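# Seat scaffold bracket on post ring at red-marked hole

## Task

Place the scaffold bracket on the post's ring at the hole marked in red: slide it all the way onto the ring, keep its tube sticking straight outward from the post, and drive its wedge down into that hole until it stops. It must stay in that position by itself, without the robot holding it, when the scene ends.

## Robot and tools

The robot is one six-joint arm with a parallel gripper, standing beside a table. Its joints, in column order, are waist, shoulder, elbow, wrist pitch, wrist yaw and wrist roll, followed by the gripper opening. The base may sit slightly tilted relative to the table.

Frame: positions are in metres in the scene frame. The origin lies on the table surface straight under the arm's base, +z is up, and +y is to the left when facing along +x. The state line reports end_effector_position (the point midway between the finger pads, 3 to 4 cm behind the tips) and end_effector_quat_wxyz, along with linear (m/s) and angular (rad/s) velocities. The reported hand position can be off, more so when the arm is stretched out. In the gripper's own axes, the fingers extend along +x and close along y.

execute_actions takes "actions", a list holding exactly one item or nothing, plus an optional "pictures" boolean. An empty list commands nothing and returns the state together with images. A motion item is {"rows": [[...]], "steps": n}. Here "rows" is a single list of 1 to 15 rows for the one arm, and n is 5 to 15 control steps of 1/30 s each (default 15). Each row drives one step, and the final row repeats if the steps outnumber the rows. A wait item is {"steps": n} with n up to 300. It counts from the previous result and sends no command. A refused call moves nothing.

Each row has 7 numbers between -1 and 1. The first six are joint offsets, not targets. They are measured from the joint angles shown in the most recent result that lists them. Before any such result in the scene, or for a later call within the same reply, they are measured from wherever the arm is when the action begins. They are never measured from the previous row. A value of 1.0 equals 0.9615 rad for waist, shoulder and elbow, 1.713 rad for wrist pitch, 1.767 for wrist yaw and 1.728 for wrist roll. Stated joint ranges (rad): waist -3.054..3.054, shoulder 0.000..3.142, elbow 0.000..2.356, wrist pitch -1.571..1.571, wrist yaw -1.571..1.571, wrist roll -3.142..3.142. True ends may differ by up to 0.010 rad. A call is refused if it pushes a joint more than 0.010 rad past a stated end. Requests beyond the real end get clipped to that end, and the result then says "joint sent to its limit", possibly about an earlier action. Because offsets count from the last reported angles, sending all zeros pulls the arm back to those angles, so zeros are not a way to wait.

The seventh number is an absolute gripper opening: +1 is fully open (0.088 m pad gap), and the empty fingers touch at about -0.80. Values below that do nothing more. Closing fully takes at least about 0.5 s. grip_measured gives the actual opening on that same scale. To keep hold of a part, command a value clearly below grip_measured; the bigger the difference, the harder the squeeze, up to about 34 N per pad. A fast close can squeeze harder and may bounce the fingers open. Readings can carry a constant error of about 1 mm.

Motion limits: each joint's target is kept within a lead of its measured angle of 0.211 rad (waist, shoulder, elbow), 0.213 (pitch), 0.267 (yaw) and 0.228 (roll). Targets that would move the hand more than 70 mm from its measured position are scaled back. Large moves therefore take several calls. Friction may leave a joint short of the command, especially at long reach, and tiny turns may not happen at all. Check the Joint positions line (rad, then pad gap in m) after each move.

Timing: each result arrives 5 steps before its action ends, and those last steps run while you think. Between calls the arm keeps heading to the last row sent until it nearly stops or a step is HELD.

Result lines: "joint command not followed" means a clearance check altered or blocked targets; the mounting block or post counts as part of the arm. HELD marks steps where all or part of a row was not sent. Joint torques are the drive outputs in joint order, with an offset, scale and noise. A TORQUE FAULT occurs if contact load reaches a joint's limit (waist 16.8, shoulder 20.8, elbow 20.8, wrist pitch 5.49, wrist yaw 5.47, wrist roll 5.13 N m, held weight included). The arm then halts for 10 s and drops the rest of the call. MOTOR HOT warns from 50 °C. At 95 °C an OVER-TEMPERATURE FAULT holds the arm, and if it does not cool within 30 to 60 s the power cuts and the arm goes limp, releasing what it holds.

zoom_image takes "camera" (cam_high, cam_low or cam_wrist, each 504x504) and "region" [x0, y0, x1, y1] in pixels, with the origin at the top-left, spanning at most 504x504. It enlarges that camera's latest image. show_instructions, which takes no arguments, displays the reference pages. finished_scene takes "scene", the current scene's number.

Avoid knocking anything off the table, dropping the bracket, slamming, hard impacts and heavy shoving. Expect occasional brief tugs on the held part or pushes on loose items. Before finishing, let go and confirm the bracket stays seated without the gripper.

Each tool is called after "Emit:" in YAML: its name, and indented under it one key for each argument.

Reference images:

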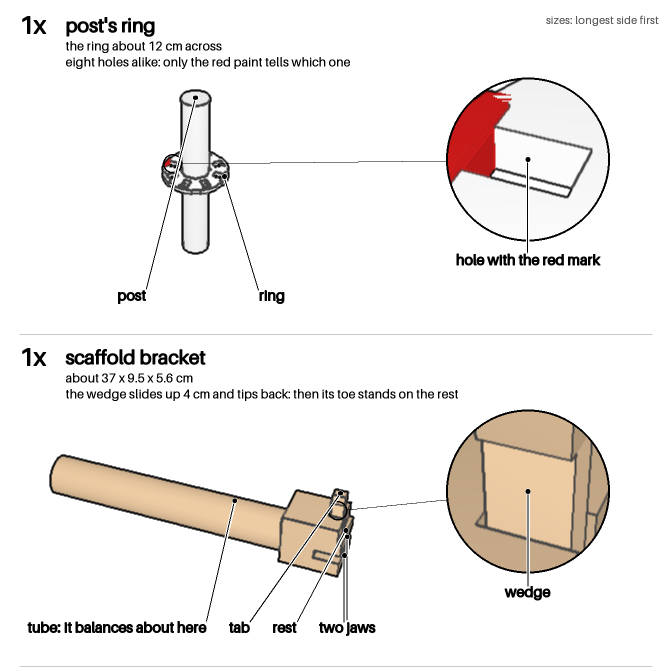

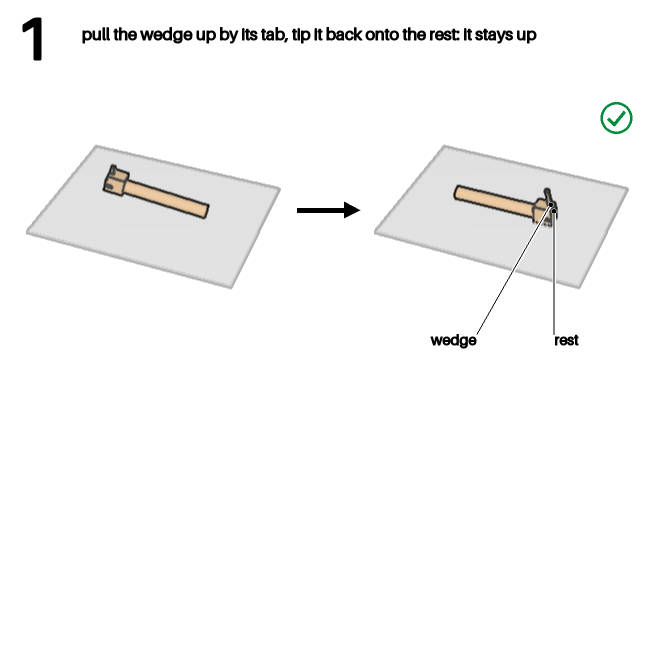

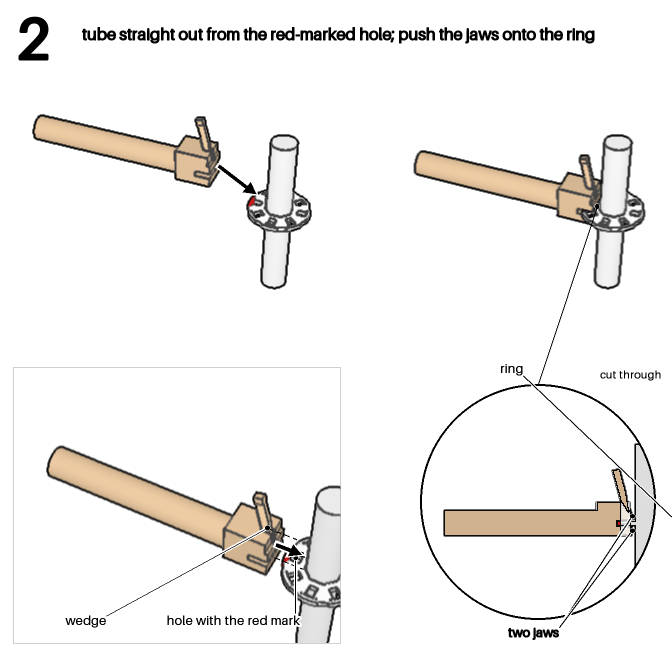

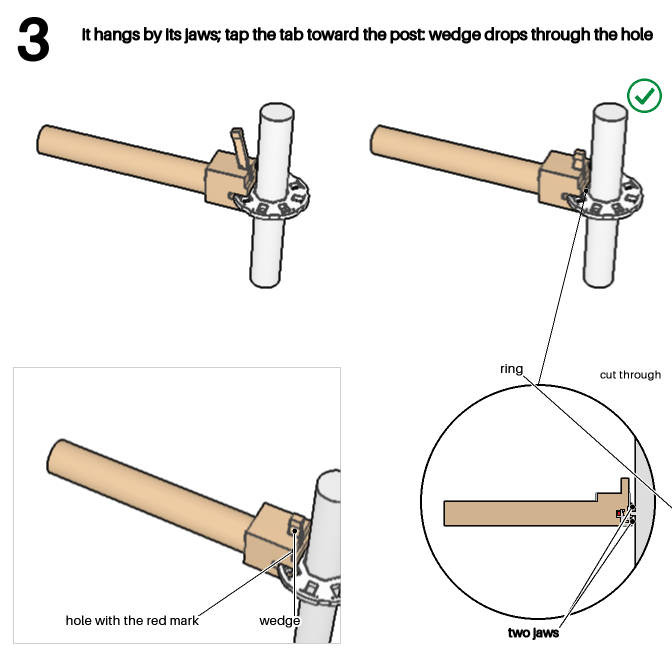

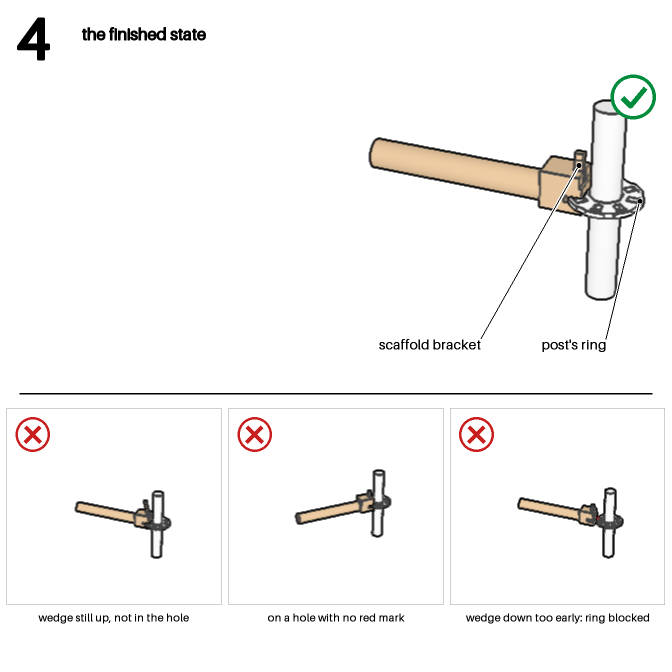

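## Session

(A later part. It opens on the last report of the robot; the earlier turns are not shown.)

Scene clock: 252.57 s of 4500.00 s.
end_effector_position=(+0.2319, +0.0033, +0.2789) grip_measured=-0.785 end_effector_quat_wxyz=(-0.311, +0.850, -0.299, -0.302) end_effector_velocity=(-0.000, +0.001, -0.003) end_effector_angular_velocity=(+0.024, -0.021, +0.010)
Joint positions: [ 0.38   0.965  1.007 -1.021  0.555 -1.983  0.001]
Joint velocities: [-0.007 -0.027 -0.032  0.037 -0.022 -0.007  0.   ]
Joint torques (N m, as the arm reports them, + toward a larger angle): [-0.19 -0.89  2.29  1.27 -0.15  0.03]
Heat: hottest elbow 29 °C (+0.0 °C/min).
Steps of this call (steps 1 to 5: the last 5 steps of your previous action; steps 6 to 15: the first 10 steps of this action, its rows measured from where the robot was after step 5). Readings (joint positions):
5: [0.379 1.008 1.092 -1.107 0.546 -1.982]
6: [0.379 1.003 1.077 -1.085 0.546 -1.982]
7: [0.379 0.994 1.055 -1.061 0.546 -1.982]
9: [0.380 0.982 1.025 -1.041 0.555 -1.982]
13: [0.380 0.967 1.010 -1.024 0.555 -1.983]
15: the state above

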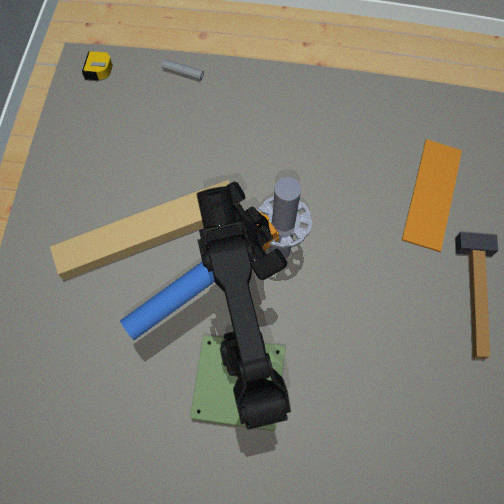

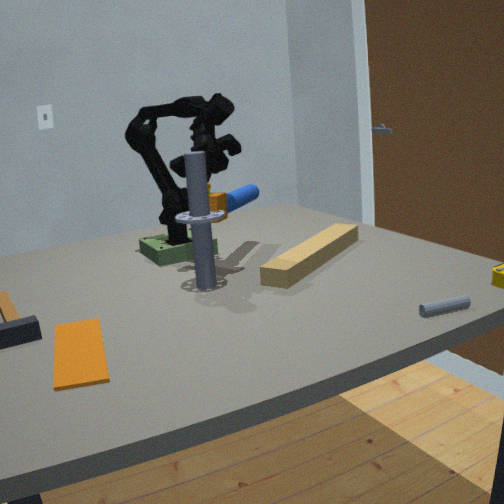

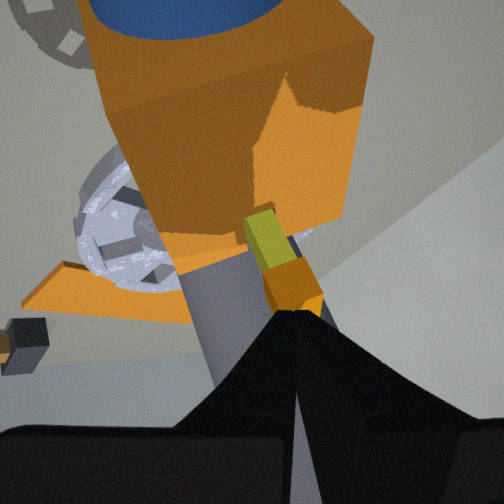

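Emit:
execute_actions:
  actions:
    - {"rows": [[0.028,0.012,0.055,-0.035,0.003,0.016,-0.9]], "steps": 12}

Emit:
execute_actions:
  actions:
    - {"rows": [[0,-0.02,-0.075,0.03,0,0,-0.9]], "steps": 15}
  pictures: true

Emit:
zoom_image:
  camera: "cam_low"
  region: [140, 110, 290, 260]

Scene clock: 253.33 s of 4500.00 s.
end_effector_position=(+0.2281, +0.0066, +0.2852) grip_measured=-0.785 end_effector_quat_wxyz=(-0.311, +0.849, -0.298, -0.308) end_effector_velocity=(-0.002, +0.004, +0.029) end_effector_angular_velocity=(+0.044, -0.048, -0.005)
Joint positions: [ 0.402  0.972  1.045 -1.072  0.557 -1.96   0.001]
Joint velocities: [ 0.017 -0.002  0.105 -0.066 -0.007  0.037 -0.   ]
Joint torques (N m, as the arm reports them, + toward a larger angle): [ 0.32 -1.82  5.78  1.18  0.36  0.08]
Heat: hottest elbow 29 °C (+0.0 °C/min).
Steps of this call (steps 1 to 5: the last 5 steps of your previous action; steps 6 to 15: the robot went on to your last target; step 16: nothing new was sent; steps 17 to 23: the first 7 steps of this action). Readings (joint positions):
17: [0.383 0.963 1.012 -1.027 0.557 -1.977]
18: [0.389 0.967 1.021 -1.046 0.557 -1.972]
20: [0.397 0.971 1.031 -1.062 0.557 -1.965]
23: the state above

Scene clock: 253.83 s of 4500.00 s.
end_effector_position=(+0.2284, +0.0065, +0.2782) grip_measured=-0.785 end_effector_quat_wxyz=(-0.315, +0.850, -0.296, -0.300) end_effector_velocity=(-0.003, -0.001, -0.001) end_effector_angular_velocity=(+0.015, -0.011, -0.003)
Joint positions: [ 0.405  0.952  0.999 -1.03   0.563 -1.958  0.001]
Joint velocities: [-0.002 -0.022 -0.017  0.007 -0.007  0.007  0.   ]
Joint torques (N m, as the arm reports them, + toward a larger angle): [-0.13 -2.06  3.58  1.64 -0.05  0.  ]
Heat: hottest elbow 29 °C (+0.0 °C/min).
Steps of this call (steps 1 to 5: the last 5 steps of your previous action; steps 6 to 15: the first 10 steps of this action, its rows measured from where the robot was after step 5). Readings (joint positions):
5: [0.404 0.972 1.051 -1.077 0.557 -1.958]
6: [0.404 0.970 1.044 -1.069 0.557 -1.958]
7: [0.404 0.965 1.032 -1.054 0.557 -1.958]
9: [0.404 0.960 1.011 -1.044 0.559 -1.958]
13: [0.405 0.953 1.001 -1.032 0.563 -1.958]
15: the state above

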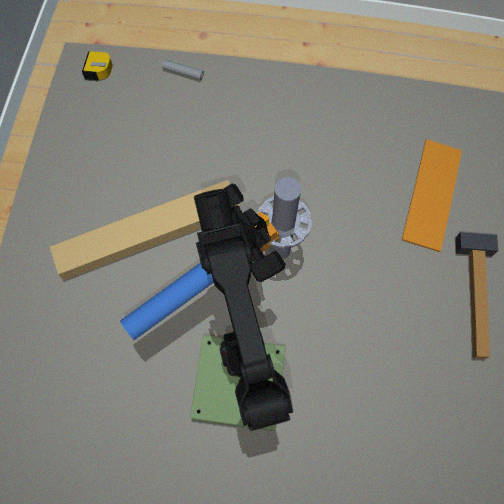

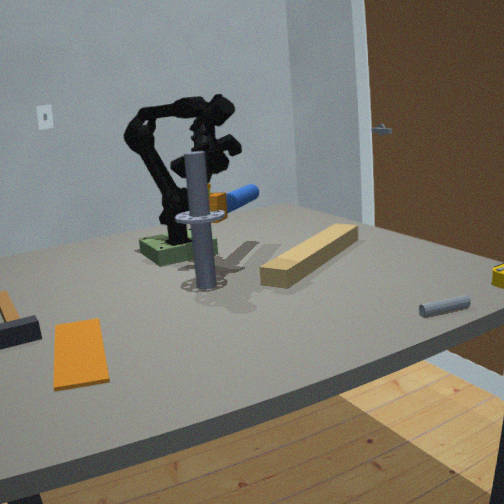

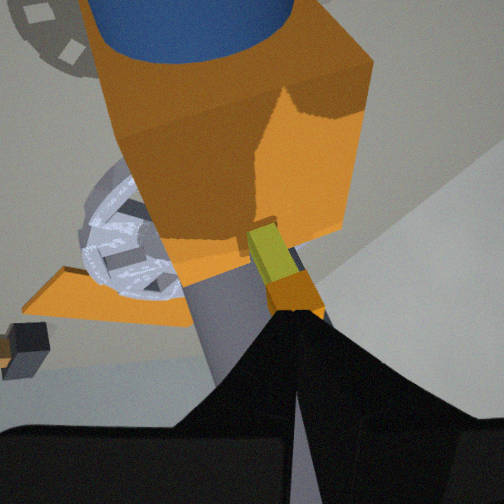

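Region (140, 110, 290, 260) of cam_low's 504x504 image, scaled by 3.360, with more detail than that image has.

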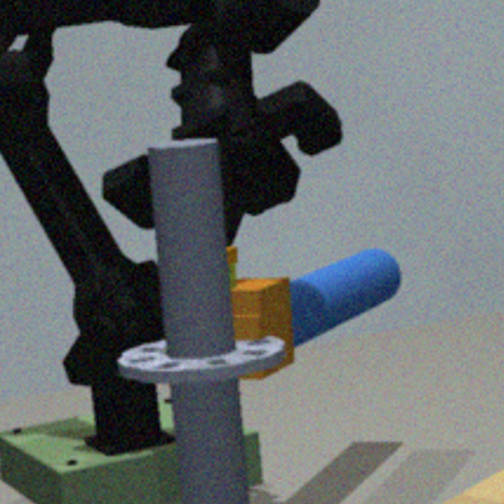

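Emit:
execute_actions:
  actions:
    - {"rows": [[0,-0.04,-0.11,0.03,0,0,-0.9]], "steps": 15}
  pictures: true

Emit:
zoom_image:
  camera: "cam_low"
  region: [140, 110, 290, 260]

Scene clock: 254.33 s of 4500.00 s.
end_effector_position=(+0.2271, +0.0056, +0.2748) grip_measured=-0.785 end_effector_quat_wxyz=(-0.329, +0.856, -0.285, -0.279) end_effector_velocity=(-0.001, +0.000, -0.002) end_effector_angular_velocity=(-0.001, -0.011, +0.017)
Joint positions: [ 0.408  0.9    0.939 -0.966  0.571 -1.958  0.001]
Joint velocities: [-0.002 -0.022 -0.022  0.022 -0.007 -0.022  0.   ]
Joint torques (N m, as the arm reports them, + toward a larger angle): [-0.32 -0.21  1.28  0.54 -0.1   0.  ]
Heat: hottest elbow 29 °C (+0.0 °C/min).
Steps of this call (steps 1 to 5: the last 5 steps of your previous action; steps 6 to 15: the first 10 steps of this action). Readings (joint positions):
6: [0.404 0.944 0.986 -1.015 0.569 -1.958]
7: [0.405 0.931 0.970 -0.995 0.573 -1.958]
9: [0.407 0.912 0.952 -0.979 0.571 -1.958]
13: [0.408 0.902 0.941 -0.968 0.571 -1.958]
15: the state above

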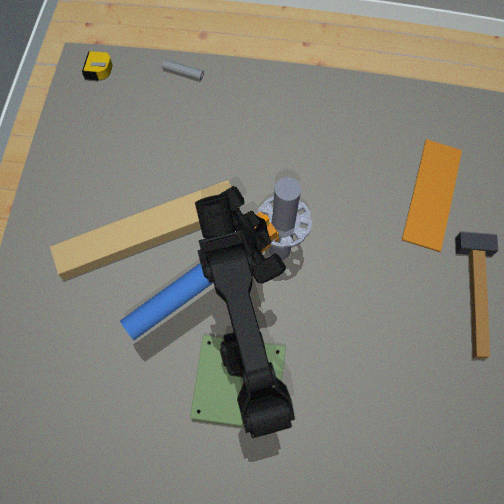

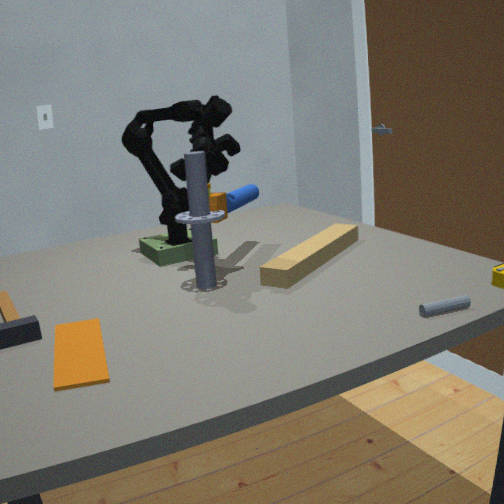

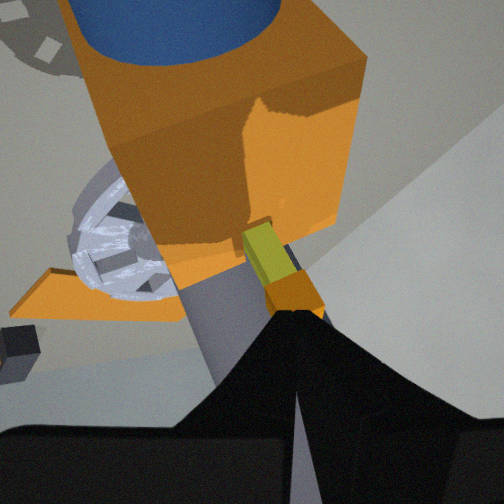

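Region (140, 110, 290, 260) of cam_low's 504x504 image, scaled by 3.360, with more detail than that image has.

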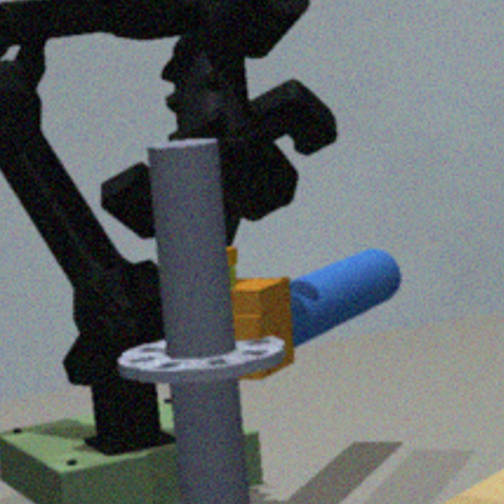

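Emit:
execute_actions:
  actions:
    - {"rows": [[0,0.07,0.12,-0.07,0,0,-0.9]], "steps": 12}

Emit:
show_instructions:

Scene clock: 254.83 s of 4500.00 s.
end_effector_position=(+0.2256, +0.0053, +0.2846) grip_measured=-0.785 end_effector_quat_wxyz=(-0.309, +0.850, -0.299, -0.304) end_effector_velocity=(-0.005, -0.004, +0.044) end_effector_angular_velocity=(+0.004, -0.034, -0.001)
Joint positions: [ 0.408  0.959  1.033 -1.071  0.569 -1.957  0.001]
Joint velocities: [-0.002  0.007  0.168 -0.125  0.007 -0.007 -0.   ]
Joint torques (N m, as the arm reports them, + toward a larger angle): [-0.1  -1.56  5.79  1.19  0.3  -0.02]
Heat: hottest elbow 29 °C (+0.0 °C/min).
Steps of this call (steps 1 to 5: the last 5 steps of your previous action; steps 6 to 8: the robot went on to your last target; steps 9 to 15: the first 7 steps of this action). Readings (joint positions):
9: [0.408 0.906 0.955 -0.992 0.570 -1.958]
10: [0.408 0.922 0.977 -1.032 0.569 -1.957]
12: [0.408 0.949 1.006 -1.050 0.569 -1.957]
15: the state above

Reference images for this scene: manual page 1, manual page 2, manual page 3, manual page 4, manual page 5.

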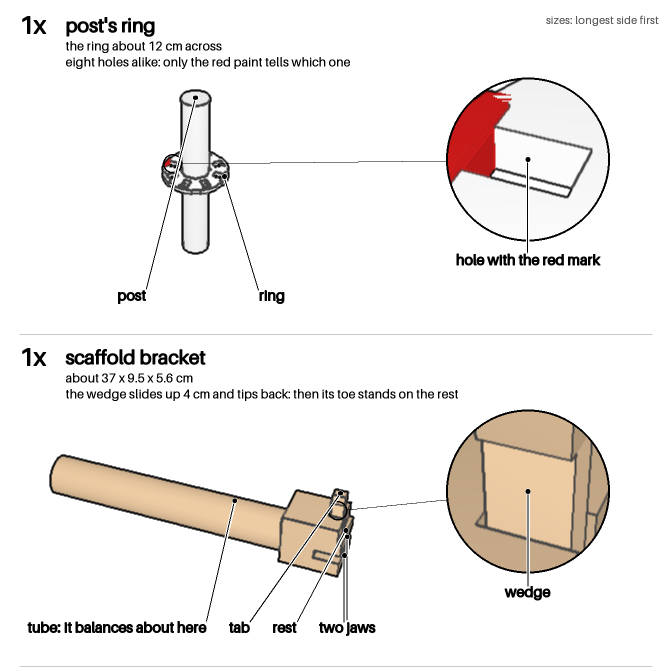

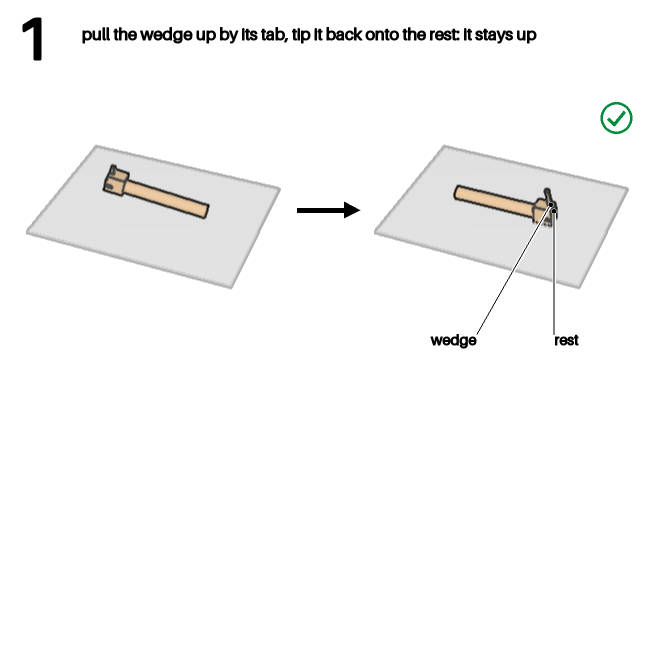

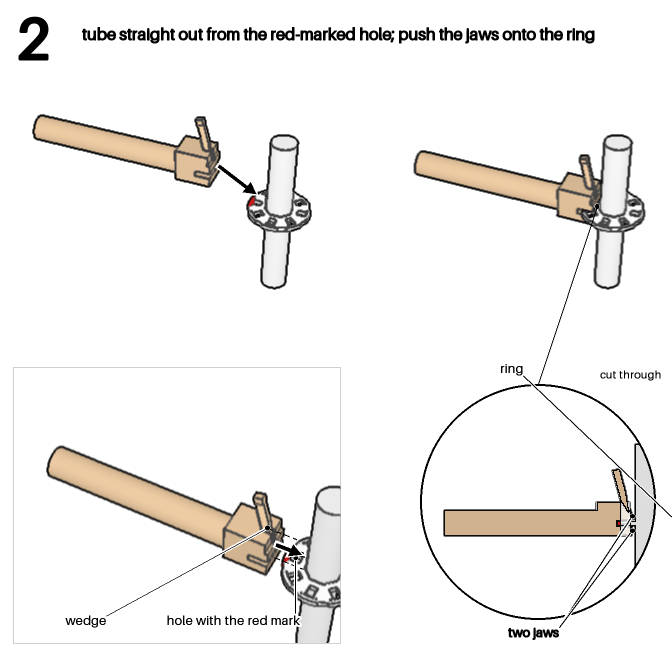

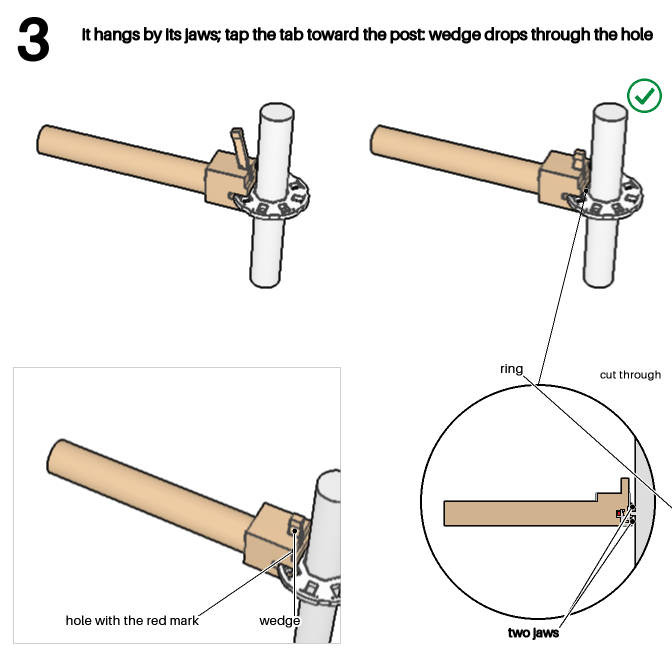

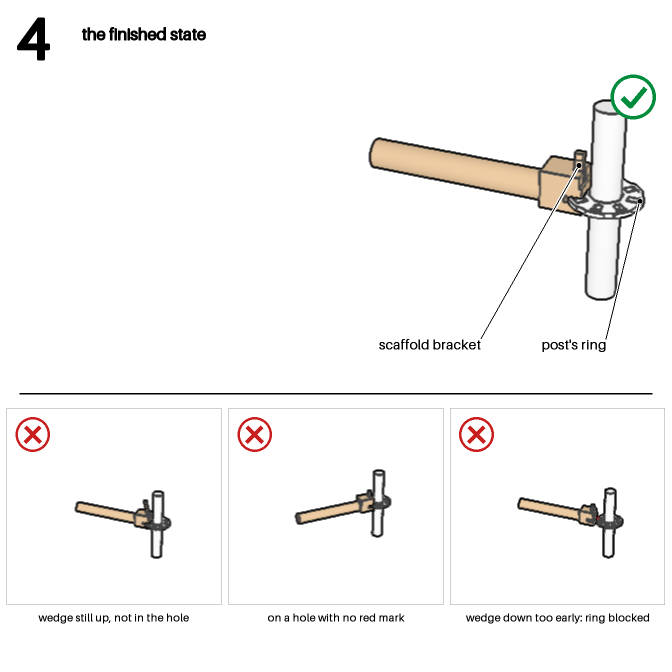

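Emit:
execute_actions:
  actions:
    - {"rows": [[0.05,0.03,0.2,-0.1,0,0.03,-0.9]], "steps": 15}
  pictures: true

Scene clock: 255.33 s of 4500.00 s.
end_effector_position=(+0.2147, +0.0104, +0.3244) grip_measured=-0.785 end_effector_quat_wxyz=(-0.321, +0.849, -0.289, -0.305) end_effector_velocity=(-0.010, +0.001, -0.016) end_effector_angular_velocity=(-0.013, +0.096, +0.009)
Joint positions: [ 0.451  0.982  1.214 -1.234  0.569 -1.91   0.001]
Joint velocities: [ 0.012  0.017 -0.007 -0.081 -0.022  0.022 -0.   ]
Joint torques (N m, as the arm reports them, + toward a larger angle): [ 0.26 -1.57  5.76  1.26  0.24  0.08]
Heat: hottest elbow 29 °C (+0.0 °C/min).
Steps of this call (steps 1 to 5: the last 5 steps of your previous action; steps 6 to 15: the first 10 steps of this action). Readings (joint positions):
6: [0.414 0.967 1.069 -1.120 0.569 -1.946]
7: [0.425 0.978 1.104 -1.165 0.569 -1.937]
9: [0.441 0.984 1.166 -1.188 0.569 -1.922]
13: [0.450 0.980 1.214 -1.226 0.569 -1.911]
15: the state above

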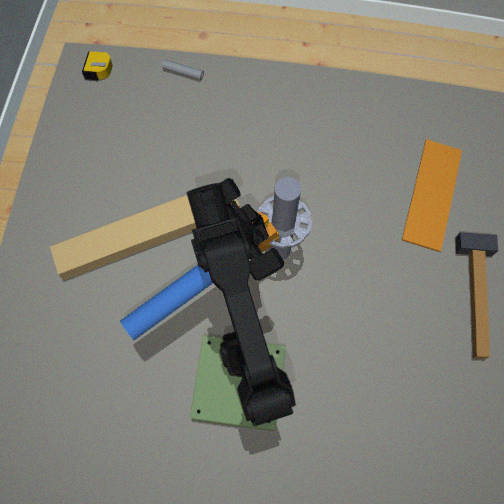

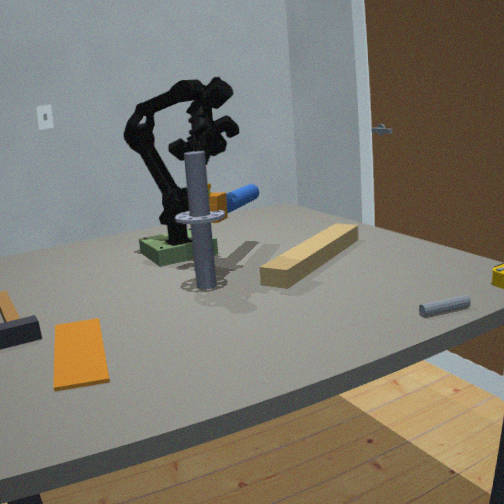

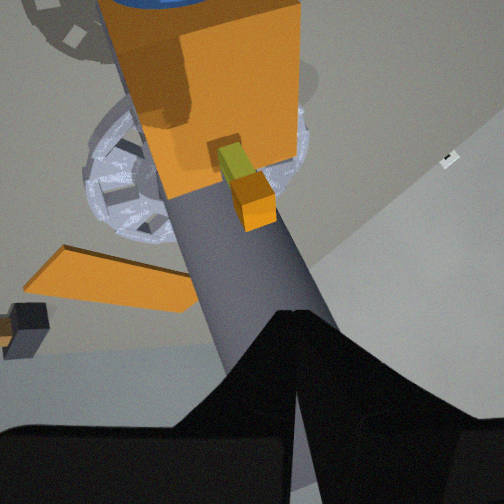

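Emit:
finished_scene:
  scene: 1

The scene is finished: the task was done.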